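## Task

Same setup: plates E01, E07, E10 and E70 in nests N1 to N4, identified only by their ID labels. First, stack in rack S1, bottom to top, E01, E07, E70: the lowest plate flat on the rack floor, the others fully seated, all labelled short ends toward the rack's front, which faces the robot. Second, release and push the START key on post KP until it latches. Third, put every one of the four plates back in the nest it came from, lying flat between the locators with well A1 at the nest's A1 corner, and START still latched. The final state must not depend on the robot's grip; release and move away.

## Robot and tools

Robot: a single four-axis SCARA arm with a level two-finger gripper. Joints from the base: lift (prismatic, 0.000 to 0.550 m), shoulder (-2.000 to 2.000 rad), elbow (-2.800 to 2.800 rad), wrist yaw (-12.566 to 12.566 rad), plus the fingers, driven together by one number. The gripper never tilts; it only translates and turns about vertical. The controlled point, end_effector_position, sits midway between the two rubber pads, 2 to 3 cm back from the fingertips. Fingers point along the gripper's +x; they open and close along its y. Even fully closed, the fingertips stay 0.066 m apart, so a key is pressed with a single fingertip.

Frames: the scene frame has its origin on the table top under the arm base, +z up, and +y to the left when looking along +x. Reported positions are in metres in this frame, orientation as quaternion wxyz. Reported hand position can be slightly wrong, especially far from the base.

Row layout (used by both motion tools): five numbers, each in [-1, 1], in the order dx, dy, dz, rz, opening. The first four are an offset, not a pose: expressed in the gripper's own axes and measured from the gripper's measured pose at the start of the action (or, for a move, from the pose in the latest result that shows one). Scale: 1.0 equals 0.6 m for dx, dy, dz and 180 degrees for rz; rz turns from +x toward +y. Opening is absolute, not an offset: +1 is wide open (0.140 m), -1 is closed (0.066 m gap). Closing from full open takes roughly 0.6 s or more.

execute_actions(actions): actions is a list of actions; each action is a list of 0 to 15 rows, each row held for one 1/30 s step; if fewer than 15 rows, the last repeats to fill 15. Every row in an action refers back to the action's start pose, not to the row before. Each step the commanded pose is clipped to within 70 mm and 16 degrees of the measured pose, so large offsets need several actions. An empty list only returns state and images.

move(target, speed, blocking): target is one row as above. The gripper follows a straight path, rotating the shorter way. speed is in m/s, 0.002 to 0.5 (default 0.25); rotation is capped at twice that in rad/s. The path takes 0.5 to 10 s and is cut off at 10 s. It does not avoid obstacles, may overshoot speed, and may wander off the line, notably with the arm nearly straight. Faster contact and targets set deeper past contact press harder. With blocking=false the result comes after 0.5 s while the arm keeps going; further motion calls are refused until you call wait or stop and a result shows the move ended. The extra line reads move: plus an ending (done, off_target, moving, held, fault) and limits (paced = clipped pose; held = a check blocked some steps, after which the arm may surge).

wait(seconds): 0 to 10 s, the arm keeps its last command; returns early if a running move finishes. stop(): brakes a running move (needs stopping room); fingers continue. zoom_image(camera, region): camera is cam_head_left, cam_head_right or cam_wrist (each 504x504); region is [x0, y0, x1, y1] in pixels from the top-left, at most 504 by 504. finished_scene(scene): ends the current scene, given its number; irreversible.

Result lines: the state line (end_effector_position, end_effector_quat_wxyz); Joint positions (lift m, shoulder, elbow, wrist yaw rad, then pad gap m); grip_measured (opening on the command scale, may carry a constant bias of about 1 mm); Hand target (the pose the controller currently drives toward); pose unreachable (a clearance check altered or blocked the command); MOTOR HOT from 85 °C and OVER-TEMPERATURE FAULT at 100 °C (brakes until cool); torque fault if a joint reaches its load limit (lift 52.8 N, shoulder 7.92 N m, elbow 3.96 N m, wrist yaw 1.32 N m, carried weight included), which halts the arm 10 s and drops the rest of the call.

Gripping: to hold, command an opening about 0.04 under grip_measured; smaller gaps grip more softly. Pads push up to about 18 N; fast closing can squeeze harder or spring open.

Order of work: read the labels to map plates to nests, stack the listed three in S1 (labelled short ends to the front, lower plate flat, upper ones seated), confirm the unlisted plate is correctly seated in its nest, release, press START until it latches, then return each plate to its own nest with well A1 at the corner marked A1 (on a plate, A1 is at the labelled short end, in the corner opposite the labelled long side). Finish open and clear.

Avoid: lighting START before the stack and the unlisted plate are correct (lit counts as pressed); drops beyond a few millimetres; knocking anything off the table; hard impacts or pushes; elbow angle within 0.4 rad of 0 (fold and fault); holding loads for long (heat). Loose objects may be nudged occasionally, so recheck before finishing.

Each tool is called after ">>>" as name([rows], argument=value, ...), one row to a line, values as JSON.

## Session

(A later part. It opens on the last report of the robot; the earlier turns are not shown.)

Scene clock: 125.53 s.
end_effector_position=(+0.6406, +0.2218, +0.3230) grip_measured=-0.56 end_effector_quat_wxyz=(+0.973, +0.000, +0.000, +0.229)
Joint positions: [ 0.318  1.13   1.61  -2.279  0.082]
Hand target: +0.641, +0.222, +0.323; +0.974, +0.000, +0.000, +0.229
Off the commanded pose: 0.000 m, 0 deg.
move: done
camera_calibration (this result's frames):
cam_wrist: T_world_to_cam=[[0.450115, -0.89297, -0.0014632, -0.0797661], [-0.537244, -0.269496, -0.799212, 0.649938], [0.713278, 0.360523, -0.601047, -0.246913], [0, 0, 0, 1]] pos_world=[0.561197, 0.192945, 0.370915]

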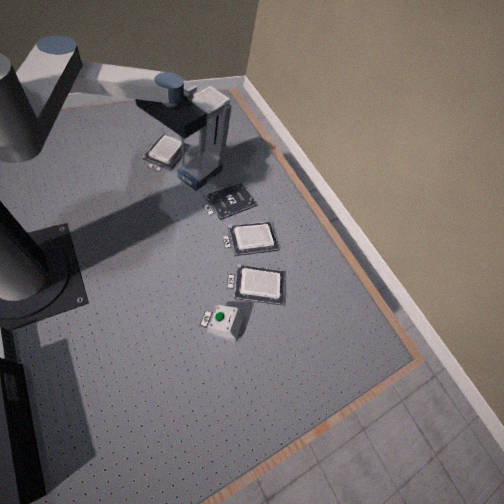

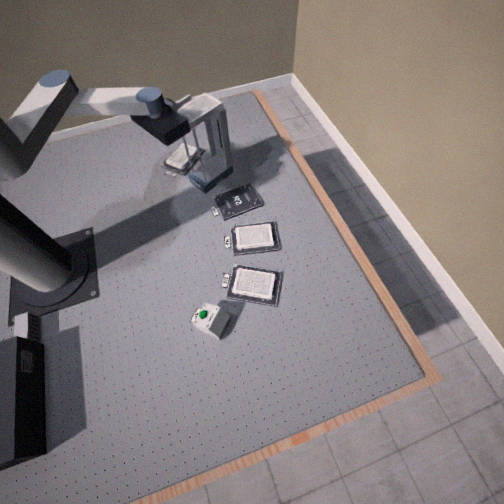

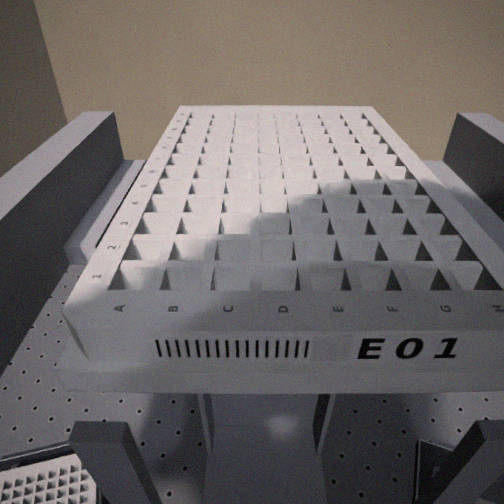

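>>> move(target=[0, 0, -0.05, 0, -0.62], speed=0.04)

Scene clock: 132.63 s.
end_effector_position=(+0.6406, +0.2218, +0.2929) grip_measured=-0.56 end_effector_quat_wxyz=(+0.974, +0.000, +0.000, +0.229)
Joint positions: [ 0.288  1.13   1.61  -2.279  0.082]
Hand target: +0.641, +0.222, +0.293; +0.973, +0.000, +0.000, +0.229
Off the commanded pose: 0.000 m, 0 deg.
move: done
camera_calibration (this result's frames):
cam_wrist: T_world_to_cam=[[0.450097, -0.892978, -0.0014632, -0.0798038], [-0.537249, -0.269486, -0.799212, 0.625897], [0.713285, 0.36051, -0.601047, -0.264991], [0, 0, 0, 1]] pos_world=[0.561196, 0.192939, 0.340836]

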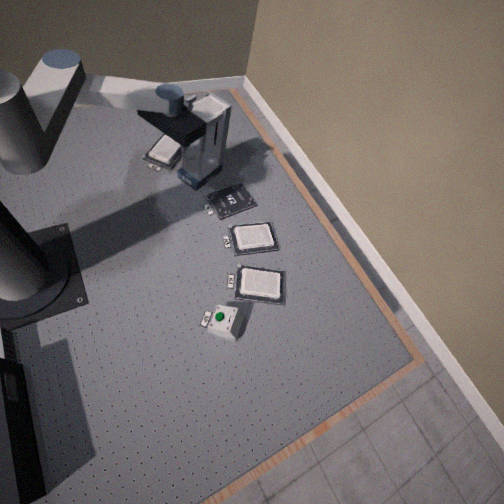

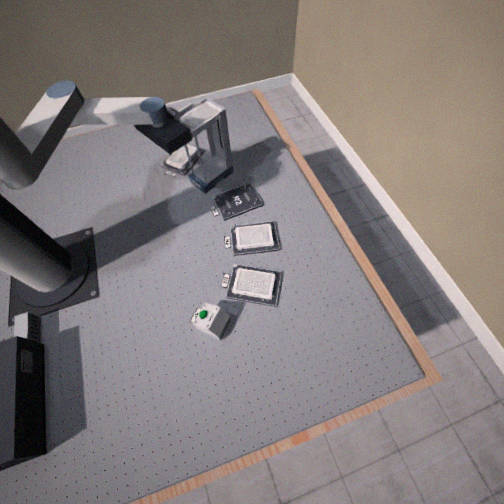

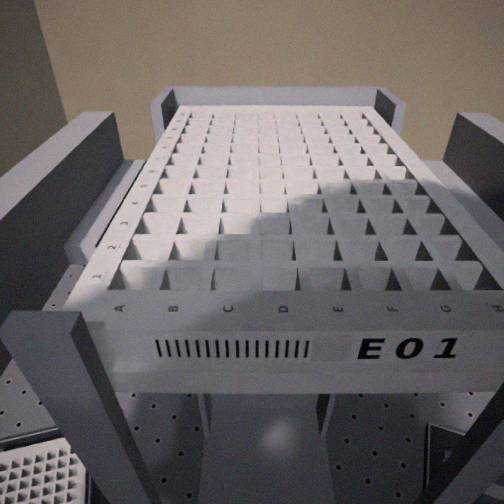

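>>> move(target=[0, 0, -0.3682, 0, -0.62], speed=0.2)

>>> move(target=[0, 0, -0.0125, 0, -0.62], speed=0.01)

Scene clock: 136.20 s.
end_effector_position=(+0.6406, +0.2218, +0.0719) grip_measured=-0.56 end_effector_quat_wxyz=(+0.974, +0.000, +0.000, +0.229)
Joint positions: [ 0.067  1.13   1.61  -2.279  0.082]
Hand target: +0.641, +0.222, +0.072; +0.974, +0.000, +0.000, +0.229
Off the commanded pose: 0.000 m, 0 deg.
move: done
camera_calibration (this result's frames):
cam_wrist: T_world_to_cam=[[0.450051, -0.893001, -0.0014632, -0.0801104], [-0.537263, -0.269458, -0.799212, 0.44927], [0.713303, 0.360473, -0.601047, -0.39782], [0, 0, 0, 1]] pos_world=[0.561197, 0.192924, 0.119836]

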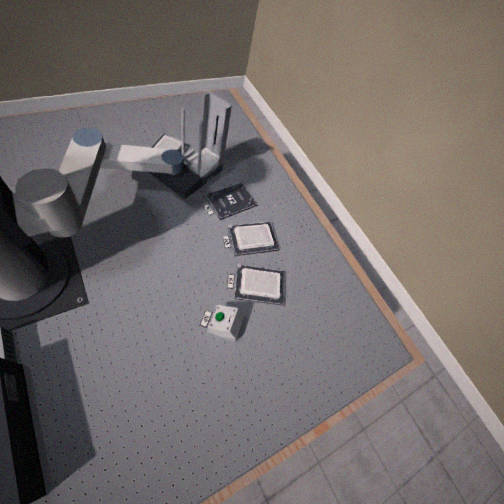

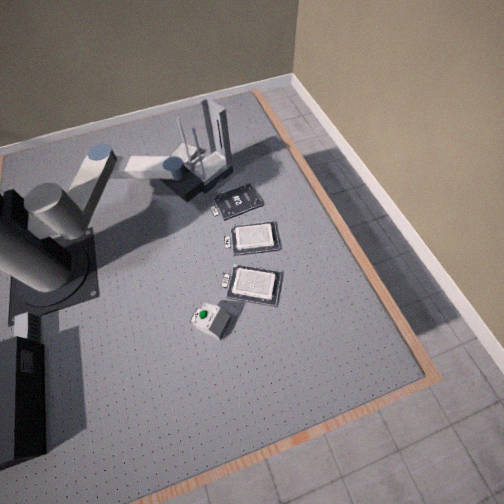

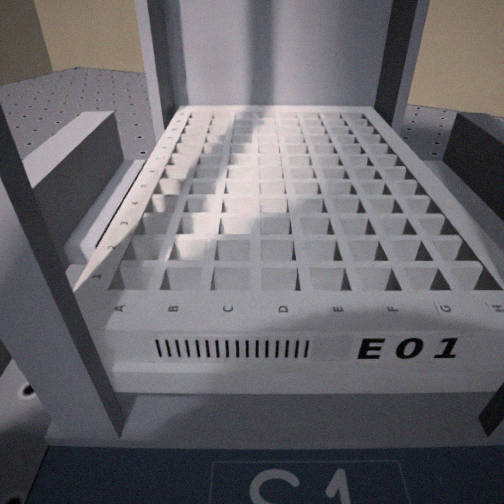

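Scene clock: 137.17 s.
end_effector_position=(+0.6406, +0.2218, +0.0644) grip_measured=-0.56 end_effector_quat_wxyz=(+0.974, +0.000, +0.000, +0.229)
Joint positions: [ 0.059  1.13   1.61  -2.279  0.082]
Hand target: +0.641, +0.222, +0.064; +0.974, +0.000, +0.000, +0.229
Off the commanded pose: 0.000 m, 0 deg.
move: done
camera_calibration (this result's frames):
cam_wrist: T_world_to_cam=[[0.450053, -0.893001, -0.0014632, -0.0801221], [-0.537263, -0.269459, -0.799212, 0.443275], [0.713303, 0.360474, -0.601047, -0.402329], [0, 0, 0, 1]] pos_world=[0.561197, 0.192925, 0.112334]

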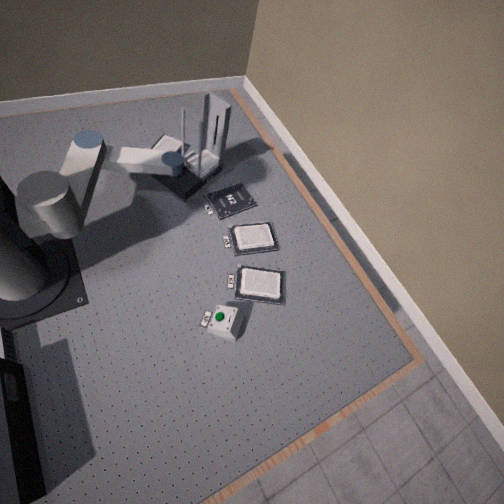

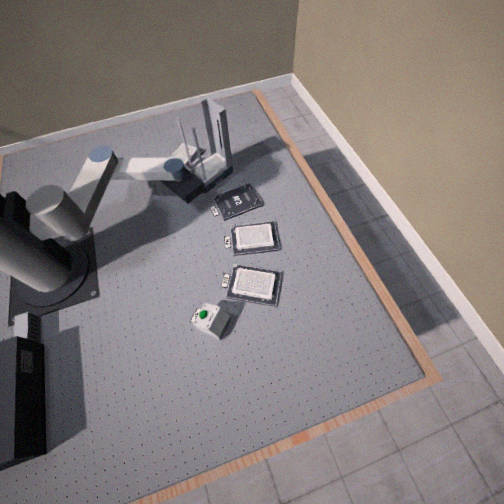

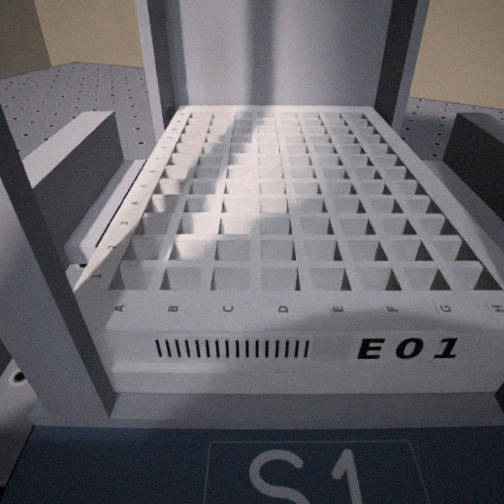

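>>> move(target=[0, 0, -0.0025, 0, -0.62], speed=0.005)

Scene clock: 139.37 s.
end_effector_position=(+0.6406, +0.2218, +0.0637) grip_measured=-0.56 end_effector_quat_wxyz=(+0.974, +0.000, +0.000, +0.229)
Joint positions: [ 0.059  1.13   1.61  -2.279  0.082]
Hand target: +0.641, +0.222, +0.063; +0.974, +0.000, +0.000, +0.229
Off the commanded pose: 0.001 m, 0 deg.
move: done
camera_calibration (this result's frames):
cam_wrist: T_world_to_cam=[[0.450102, -0.892976, -0.0014632, -0.0801568], [-0.537248, -0.269489, -0.799212, 0.442705], [0.713283, 0.360513, -0.601047, -0.402732], [0, 0, 0, 1]] pos_world=[0.561183, 0.192916, 0.111637]

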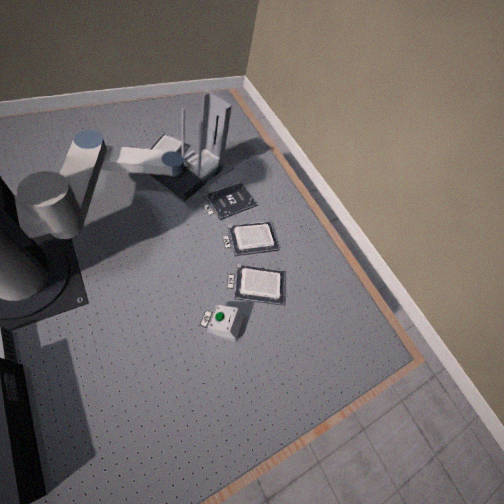

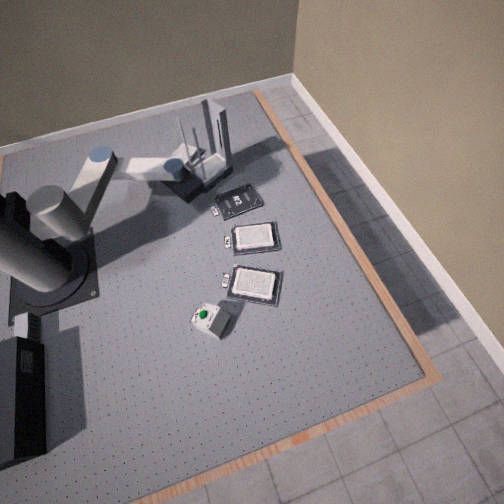

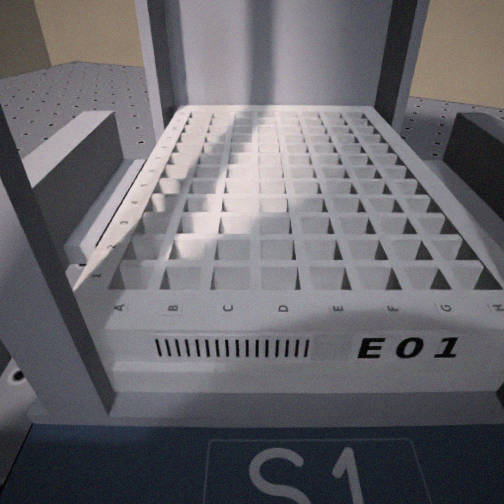

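>>> move(target=[0, 0, 0.001, 0, 0.1], speed=0.01)

>>> move(target=[-0.165, 0, 0, 0, 0.1], speed=0.15)

Scene clock: 142.77 s.
end_effector_position=(+0.6406, +0.2218, +0.0643) grip_measured=+0.10 end_effector_quat_wxyz=(+0.974, +0.000, +0.000, +0.229)
Joint positions: [ 0.059  1.13   1.61  -2.279  0.107]
Hand target: +0.641, +0.222, +0.064; +0.974, +0.000, +0.000, +0.229
Off the commanded pose: 0.000 m, 0 deg.
move: done
camera_calibration (this result's frames):
cam_wrist: T_world_to_cam=[[0.450103, -0.892976, -0.0014632, -0.0801562], [-0.537248, -0.269489, -0.799212, 0.443136], [0.713283, 0.360514, -0.601047, -0.402409], [0, 0, 0, 1]] pos_world=[0.561184, 0.192917, 0.112176]

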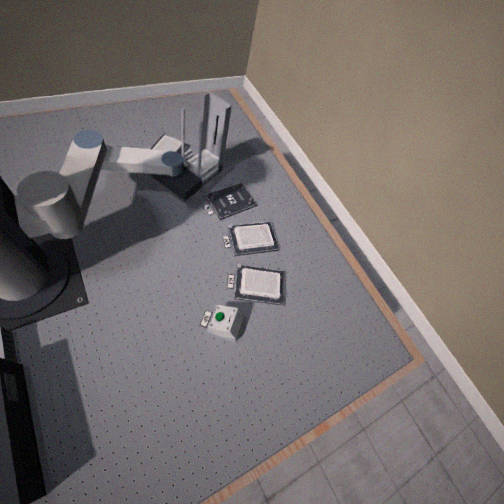

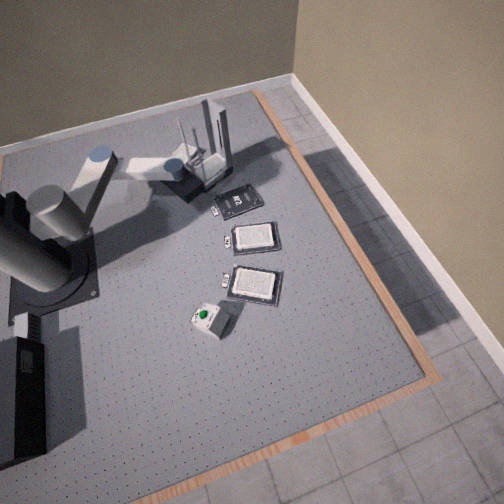

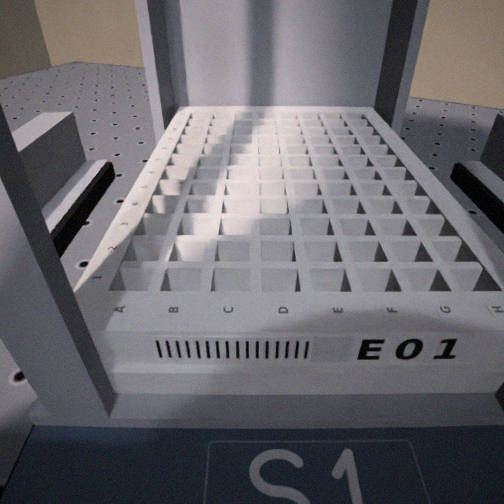

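Scene clock: 143.77 s.
end_effector_position=(+0.5520, +0.1776, +0.0643) grip_measured=+0.10 end_effector_quat_wxyz=(+0.974, +0.000, +0.000, +0.228)
Joint positions: [ 0.059  1.321  1.113 -1.973  0.107]
Hand target: +0.552, +0.178, +0.064; +0.974, +0.000, +0.000, +0.229
Off the commanded pose: 0.000 m, 0 deg.
move: done
camera_calibration (this result's frames):
cam_wrist: T_world_to_cam=[[0.449767, -0.893145, -0.0014632, -0.0794957], [-0.537349, -0.269288, -0.799212, 0.38361], [0.713418, 0.360246, -0.601047, -0.323259], [0, 0, 0, 1]] pos_world=[0.472506, 0.148753, 0.112176]

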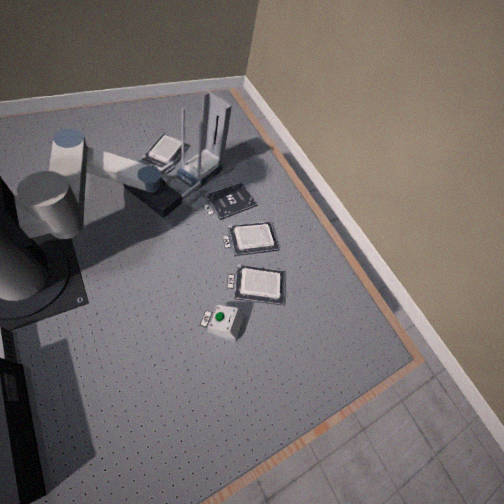

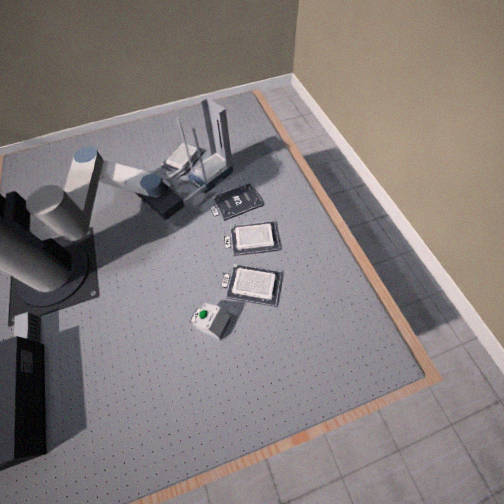

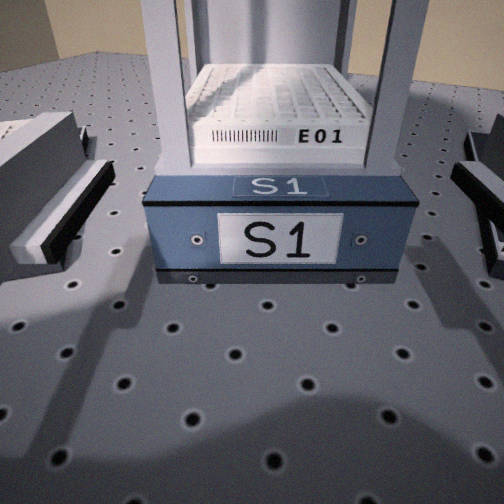

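>>> move(target=[-0.0292, 0.2278, 0, 0.0932, 0.1], speed=0.2)

>>> move(target=[0.1667, 0, 0, 0, 0.1], speed=0.15)

Scene clock: 160.93 s.
end_effector_position=(+0.4753, +0.2923, +0.0643) grip_measured=+0.10 end_effector_quat_wxyz=(+0.930, +0.000, +0.000, +0.368)
Joint positions: [ 0.059  1.668  1.124 -2.037  0.107]
Hand target: +0.475, +0.292, +0.064; +0.930, +0.000, +0.000, +0.368
Off the commanded pose: 0.000 m, 0 deg.
move: done
camera_calibration (this result's frames):
cam_wrist: T_world_to_cam=[[0.688895, -0.72486, -0.0014632, -0.105469], [-0.436481, -0.413211, -0.799212, 0.367451], [0.578712, 0.551212, -0.601047, -0.301709], [0, 0, 0, 1]] pos_world=[0.407645, 0.241691, 0.112176]

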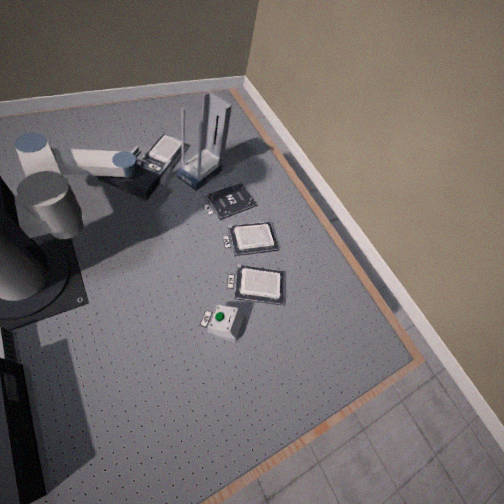

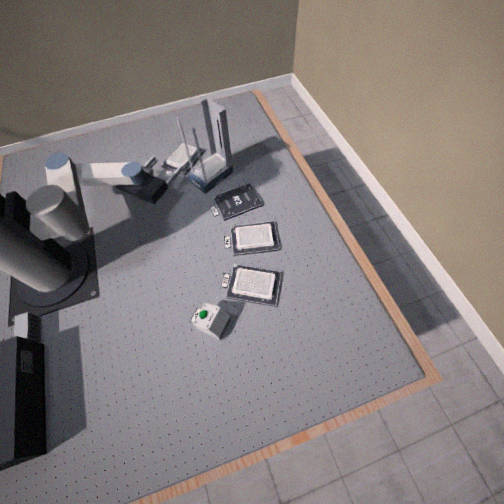

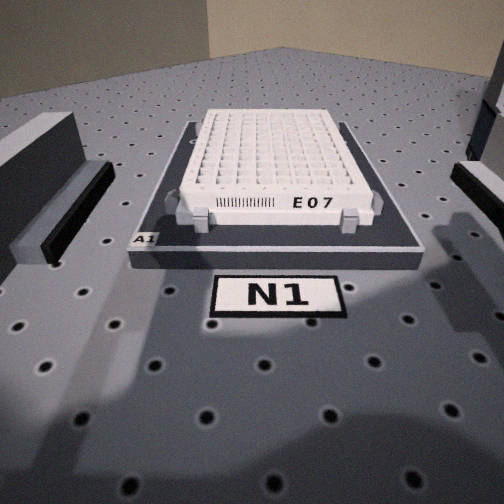

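Scene clock: 161.93 s.
end_effector_position=(+0.5482, +0.3609, +0.0643) grip_measured=+0.10 end_effector_quat_wxyz=(+0.930, +0.000, +0.000, +0.369)
Joint positions: [ 0.059  1.458  1.629 -2.332  0.107]
Hand target: +0.548, +0.361, +0.064; +0.930, +0.000, +0.000, +0.368
Off the commanded pose: 0.000 m, 0 deg.
move: done
camera_calibration (this result's frames):
cam_wrist: T_world_to_cam=[[0.689108, -0.724657, -0.0014632, -0.106135], [-0.43636, -0.41334, -0.799212, 0.427581], [0.57855, 0.551382, -0.601047, -0.381662], [0, 0, 0, 1]] pos_world=[0.480529, 0.310267, 0.112176]

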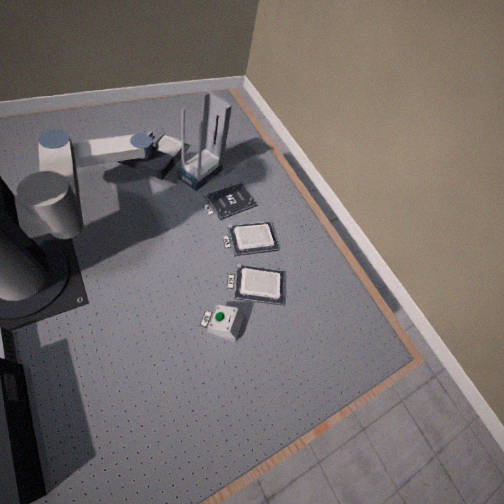

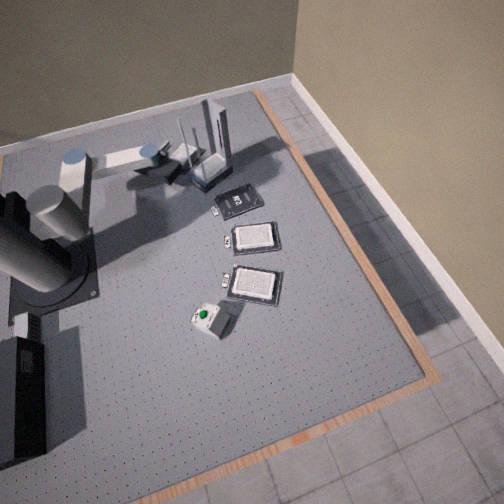

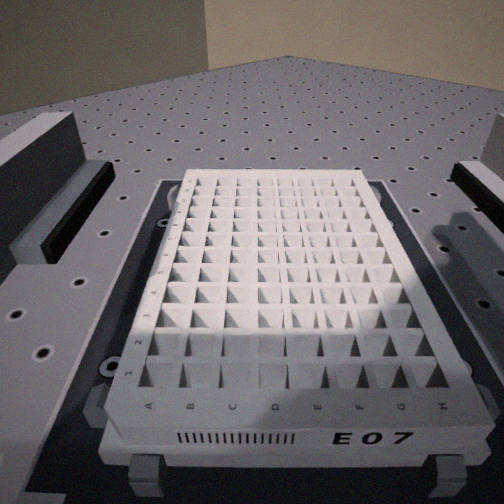

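Descend to z≈0.035.

>>> move(target=[0, 0, -0.0488, 0, 0.1], speed=0.06)

>>> zoom_image(camera="cam_wrist", region=[60, 270, 504, 400])

>>> zoom_image(camera="cam_wrist", region=[150, 70, 402, 150])

Scene clock: 166.57 s.
end_effector_position=(+0.5482, +0.3609, +0.0349) grip_measured=+0.10 end_effector_quat_wxyz=(+0.930, +0.000, +0.000, +0.369)
Joint positions: [ 0.03   1.458  1.629 -2.332  0.107]
Hand target: +0.548, +0.361, +0.035; +0.930, +0.000, +0.000, +0.369
Off the commanded pose: 0.000 m, 0 deg.
move: done
camera_calibration (this result's frames):
cam_wrist: T_world_to_cam=[[0.68909, -0.724674, -0.0014632, -0.10617], [-0.43637, -0.413329, -0.799212, 0.404127], [0.578564, 0.551368, -0.601047, -0.3993], [0, 0, 0, 1]] pos_world=[0.48053, 0.31026, 0.0828293]

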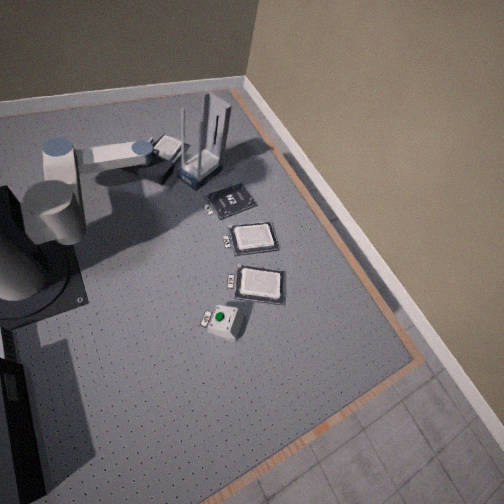

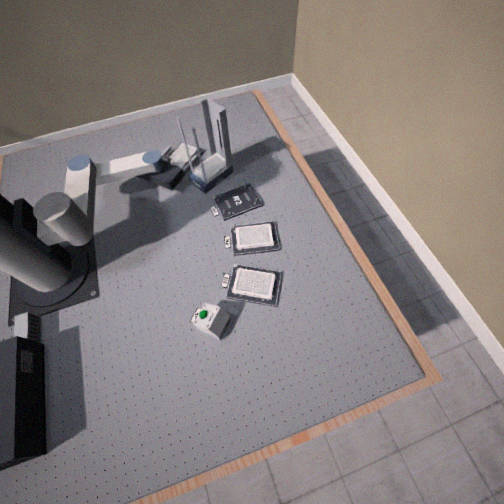

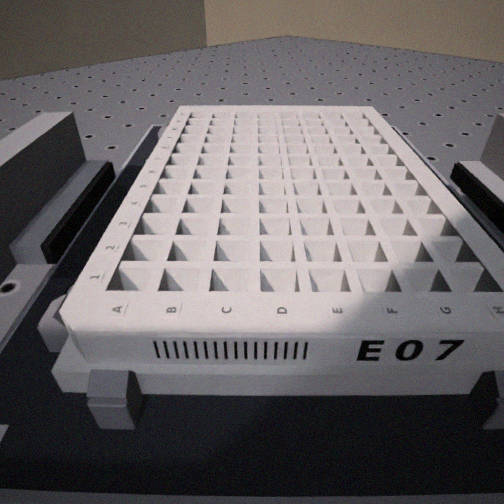

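Region (60, 270, 504, 400) of cam_wrist's 504x504 image, scaled by 1.135, with more detail than that image has; it fills the top 148 rows of this view, and the rest is white.

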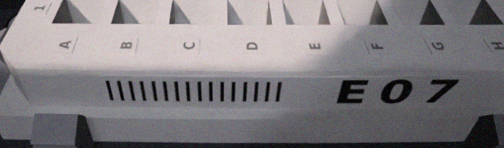

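Region (150, 70, 402, 150) of cam_wrist's 504x504 image, scaled by 2.000, with more detail than that image has; it fills the top 160 rows of this view, and the rest is white.

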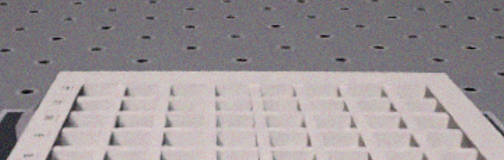

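>>> move(target=[-0.0005, 0.0004, 0.0002, 0, 0.1], speed=0.01)

>>> move(target=[0, 0, 0, 0, -0.62], speed=0.01)

Scene clock: 170.57 s.
end_effector_position=(+0.5479, +0.3608, +0.0350) grip_measured=+0.10 end_effector_quat_wxyz=(+0.930, +0.000, +0.000, +0.368)
Joint positions: [ 0.03   1.459  1.627 -2.332  0.107]
Hand target: +0.548, +0.361, +0.035; +0.930, +0.000, +0.000, +0.369
Off the commanded pose: 0.000 m, 0 deg.
move: done
camera_calibration (this result's frames):
cam_wrist: T_world_to_cam=[[0.688914, -0.724841, -0.0014632, -0.105836], [-0.43647, -0.413223, -0.799212, 0.404027], [0.578697, 0.551227, -0.601047, -0.399078], [0, 0, 0, 1]] pos_world=[0.480203, 0.310222, 0.0828837]

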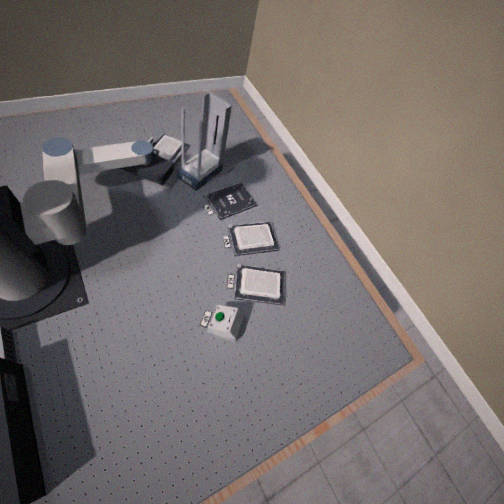

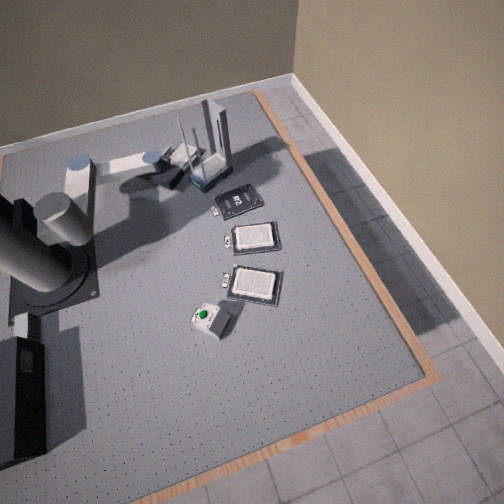

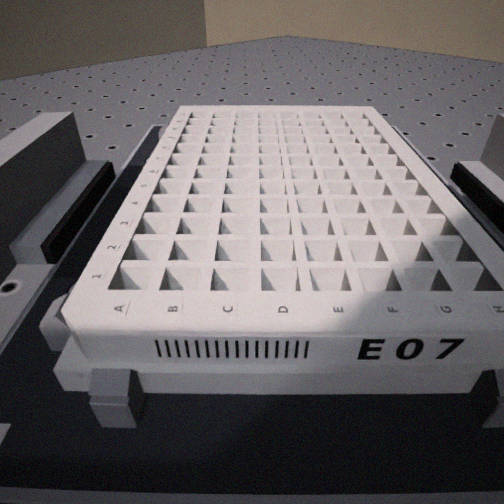

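Scene clock: 171.07 s.
end_effector_position=(+0.5479, +0.3608, +0.0350) grip_measured=-0.56 end_effector_quat_wxyz=(+0.930, +0.000, +0.000, +0.368)
Joint positions: [ 0.03   1.459  1.627 -2.332  0.082]
Hand target: +0.548, +0.361, +0.035; +0.930, +0.000, +0.000, +0.368
Off the commanded pose: 0.000 m, 0 deg.
move: done
camera_calibration (this result's frames):
cam_wrist: T_world_to_cam=[[0.688895, -0.72486, -0.0014632, -0.105828], [-0.436482, -0.413211, -0.799212, 0.404029], [0.578712, 0.551212, -0.601047, -0.39908], [0, 0, 0, 1]] pos_world=[0.480208, 0.310217, 0.0828837]

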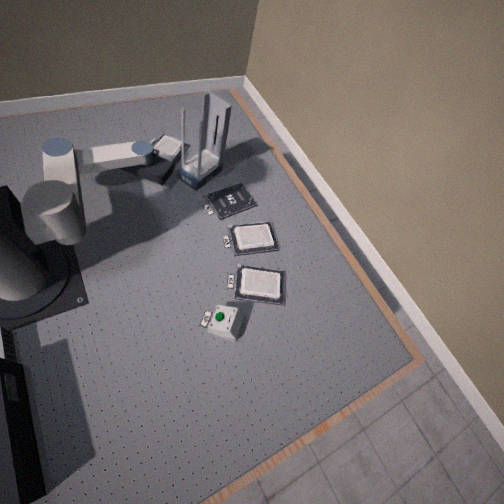

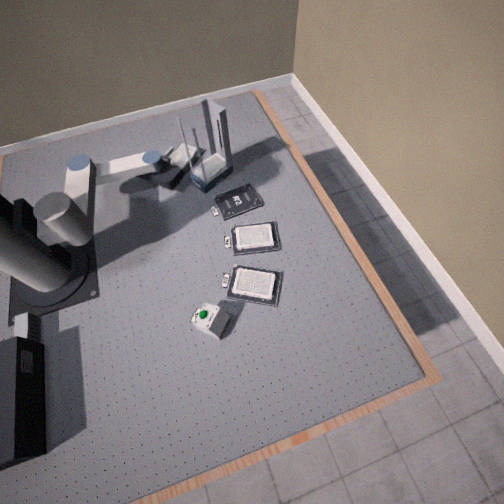

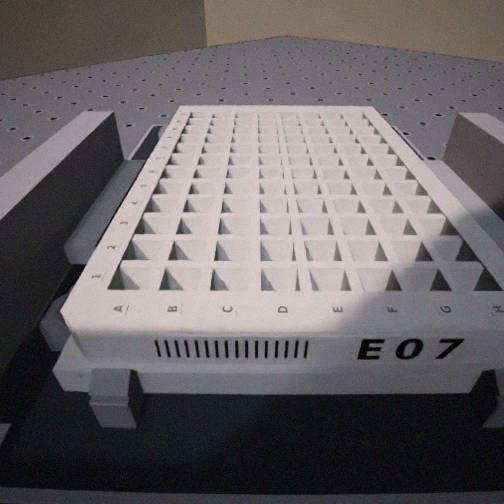

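>>> move(target=[0, 0, 0.5, 0, -0.62], speed=0.3)

Scene clock: 174.23 s.
end_effector_position=(+0.5479, +0.3609, +0.3350) grip_measured=-0.56 end_effector_quat_wxyz=(+0.930, +0.000, +0.000, +0.368)
Joint positions: [ 0.33   1.459  1.627 -2.332  0.082]
Hand target: +0.548, +0.361, +0.335; +0.930, +0.000, +0.000, +0.368
Off the commanded pose: 0.000 m, 0 deg.
move: done
camera_calibration (this result's frames):
cam_wrist: T_world_to_cam=[[0.688928, -0.724828, -0.0014632, -0.105401], [-0.436463, -0.413231, -0.799212, 0.643836], [0.578687, 0.551238, -0.601047, -0.218734], [0, 0, 0, 1]] pos_world=[0.480202, 0.31023, 0.382938]

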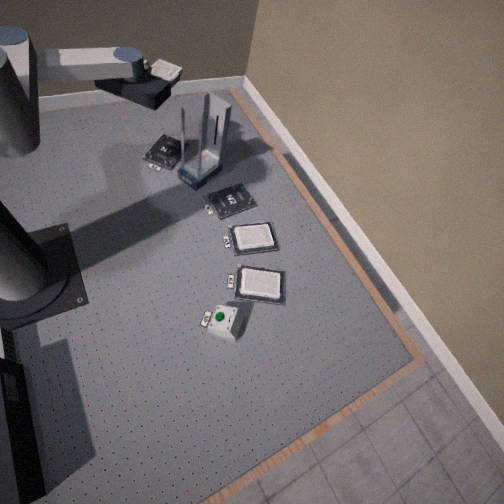

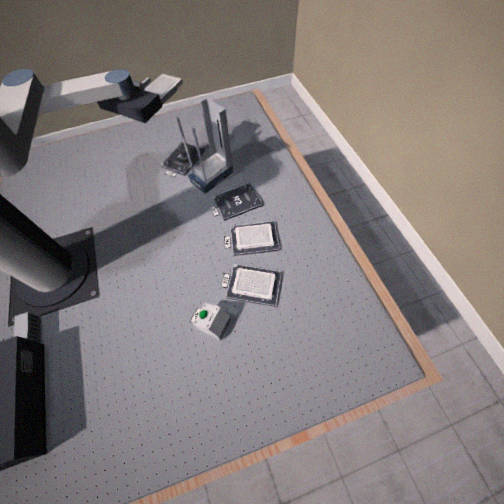

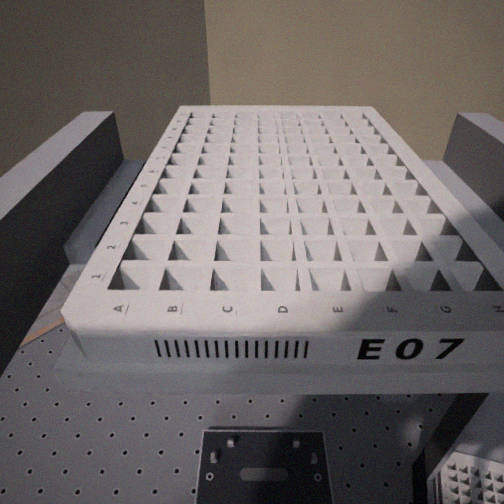

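>>> move(target=[-0.04614, -0.27469, 0, -0.09332, -0.62], speed=0.25)

Scene clock: 179.67 s.
end_effector_position=(+0.6407, +0.2217, +0.3350) grip_measured=-0.56 end_effector_quat_wxyz=(+0.974, +0.000, +0.000, +0.228)
Joint positions: [ 0.33   1.13   1.61  -2.279  0.082]
Hand target: +0.641, +0.222, +0.335; +0.974, +0.000, +0.000, +0.229
Off the commanded pose: 0.000 m, 0 deg.
move: done
camera_calibration (this result's frames):
cam_wrist: T_world_to_cam=[[0.449651, -0.893203, -0.0014632, -0.0795459], [-0.537384, -0.269217, -0.799212, 0.659579], [0.713465, 0.360153, -0.601047, -0.239731], [0, 0, 0, 1]] pos_world=[0.561254, 0.192859, 0.382937]

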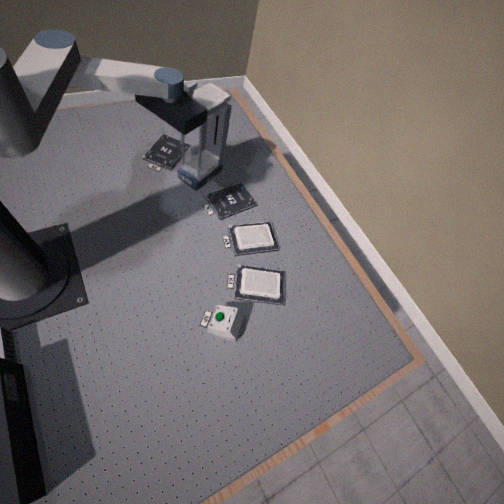

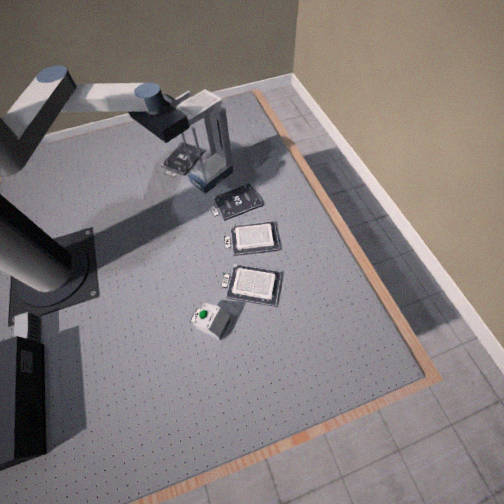

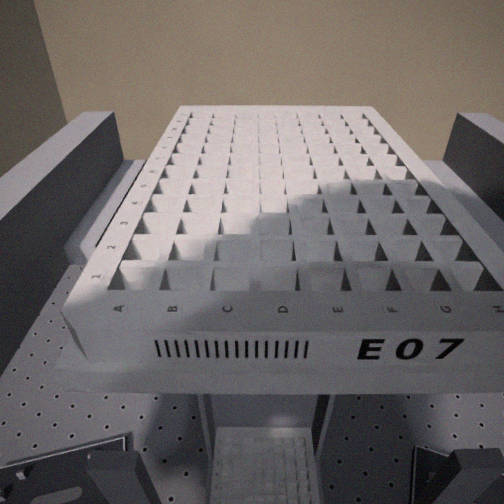

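>>> move(target=[0, 0.0002, -0.4183, 0.00014, -0.62], speed=0.2)

>>> move(target=[0, 0, -0.0133, 0, -0.62], speed=0.01)

Scene clock: 188.13 s.
end_effector_position=(+0.6407, +0.2218, +0.0840) grip_measured=-0.56 end_effector_quat_wxyz=(+0.974, +0.000, +0.000, +0.229)
Joint positions: [ 0.079  1.13   1.61  -2.279  0.082]
Hand target: +0.641, +0.222, +0.084; +0.974, +0.000, +0.000, +0.229
Off the commanded pose: 0.000 m, 0 deg.
move: done
camera_calibration (this result's frames):
cam_wrist: T_world_to_cam=[[0.449771, -0.893143, -0.0014632, -0.079953], [-0.537348, -0.26929, -0.799212, 0.458919], [0.713416, 0.360249, -0.601047, -0.390616], [0, 0, 0, 1]] pos_world=[0.561231, 0.192892, 0.131878]

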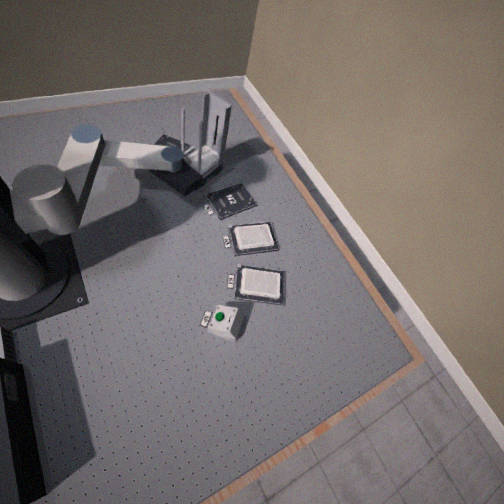

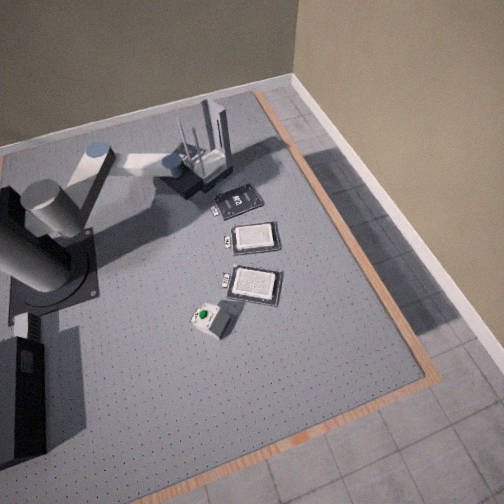

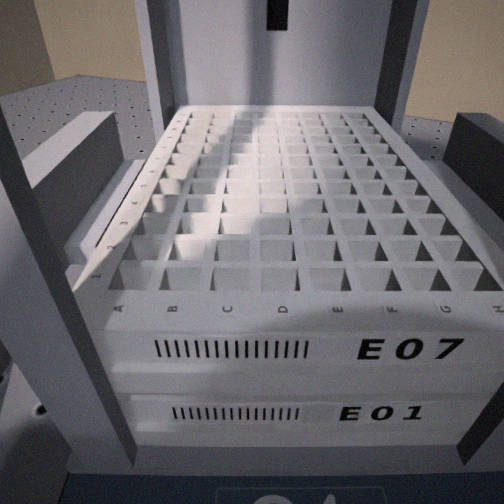

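Scene clock: 189.17 s.
end_effector_position=(+0.6407, +0.2218, +0.0767) grip_measured=-0.56 end_effector_quat_wxyz=(+0.974, +0.000, +0.000, +0.229)
Joint positions: [ 0.072  1.13   1.61  -2.279  0.082]
Hand target: +0.641, +0.222, +0.076; +0.974, +0.000, +0.000, +0.229
Off the commanded pose: 0.001 m, 0 deg.
move: done
camera_calibration (this result's frames):
cam_wrist: T_world_to_cam=[[0.449816, -0.89312, -0.0014632, -0.0799963], [-0.537334, -0.269317, -0.799212, 0.453056], [0.713398, 0.360285, -0.601047, -0.394996], [0, 0, 0, 1]] pos_world=[0.561216, 0.19288, 0.124559]

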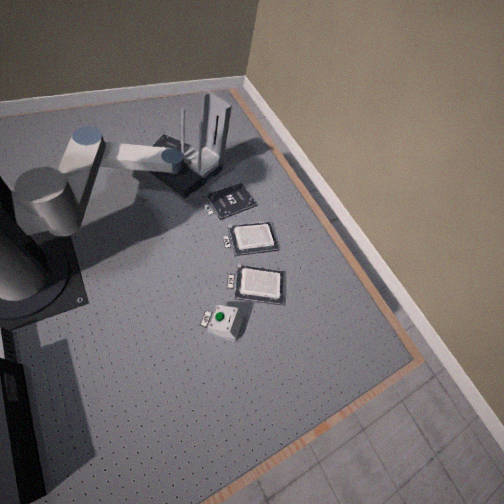

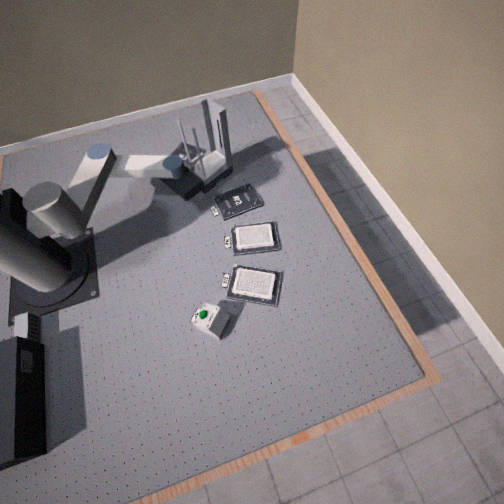

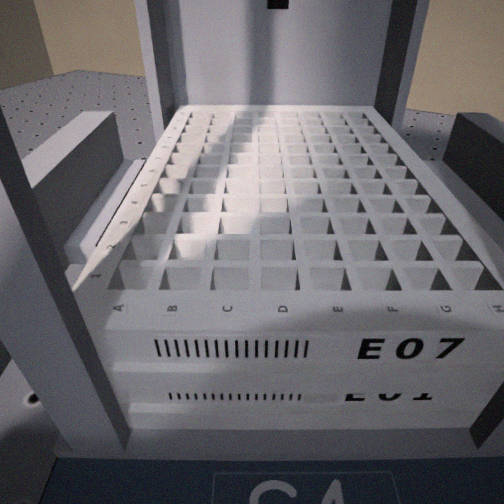

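Contact at 0.0767 (pitch 0.0129 → nested). Release and retreat.

>>> move(target=[0, 0, 0.001, 0, 0.1], speed=0.01)

>>> move(target=[-0.165, 0, 0, 0, 0.1], speed=0.15)

Scene clock: 192.13 s.
end_effector_position=(+0.6407, +0.2218, +0.0772) grip_measured=+0.10 end_effector_quat_wxyz=(+0.974, +0.000, +0.000, +0.229)
Joint positions: [ 0.072  1.13   1.61  -2.279  0.107]
Hand target: +0.641, +0.222, +0.077; +0.974, +0.000, +0.000, +0.229
Off the commanded pose: 0.000 m, 0 deg.
move: done
camera_calibration (this result's frames):
cam_wrist: T_world_to_cam=[[0.449796, -0.89313, -0.0014632, -0.0799846], [-0.537341, -0.269305, -0.799212, 0.453488], [0.713407, 0.360268, -0.601047, -0.394674], [0, 0, 0, 1]] pos_world=[0.561217, 0.192878, 0.125098]

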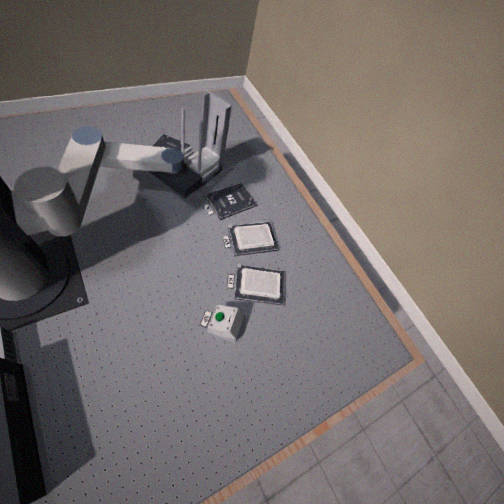

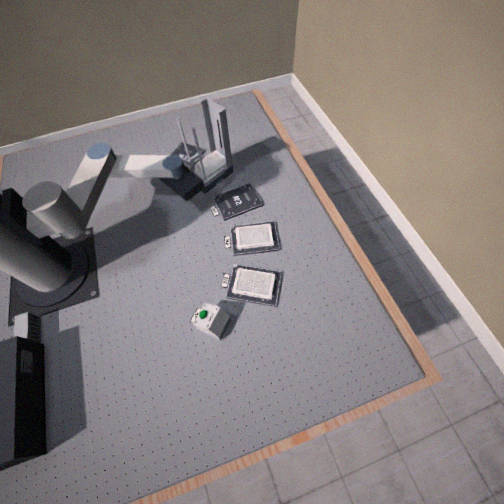

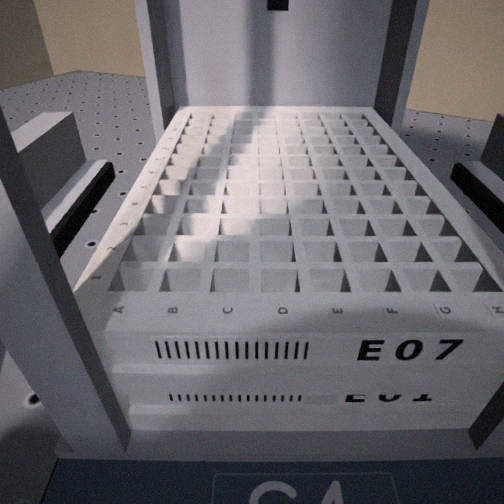

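Scene clock: 193.13 s.
end_effector_position=(+0.5520, +0.1776, +0.0772) grip_measured=+0.10 end_effector_quat_wxyz=(+0.974, +0.000, +0.000, +0.228)
Joint positions: [ 0.072  1.321  1.113 -1.973  0.107]
Hand target: +0.552, +0.178, +0.077; +0.974, +0.000, +0.000, +0.229
Off the commanded pose: 0.000 m, 0 deg.
move: done
camera_calibration (this result's frames):
cam_wrist: T_world_to_cam=[[0.449456, -0.893301, -0.0014632, -0.0793219], [-0.537443, -0.2691, -0.799212, 0.393962], [0.713544, 0.359997, -0.601047, -0.315524], [0, 0, 0, 1]] pos_world=[0.472524, 0.148744, 0.125098]

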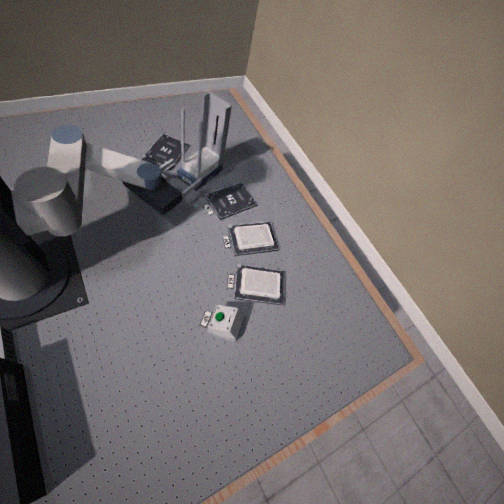

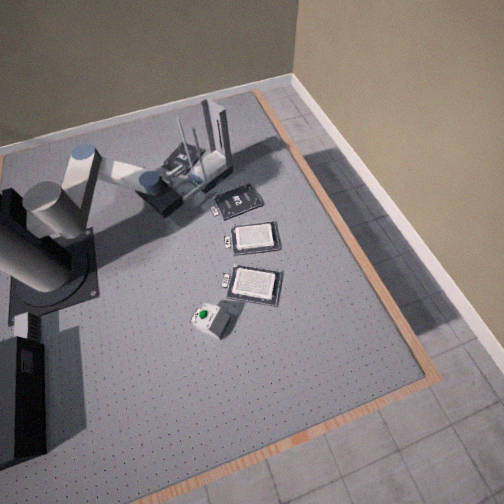

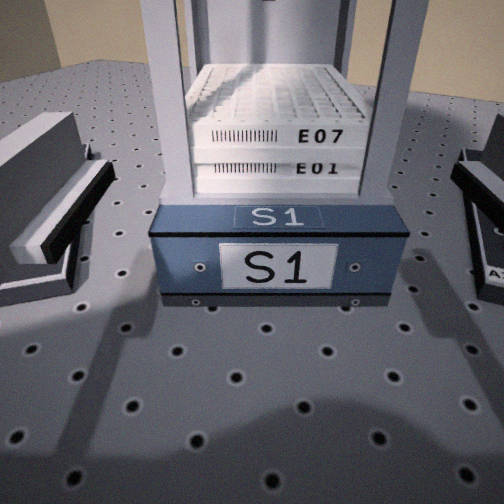

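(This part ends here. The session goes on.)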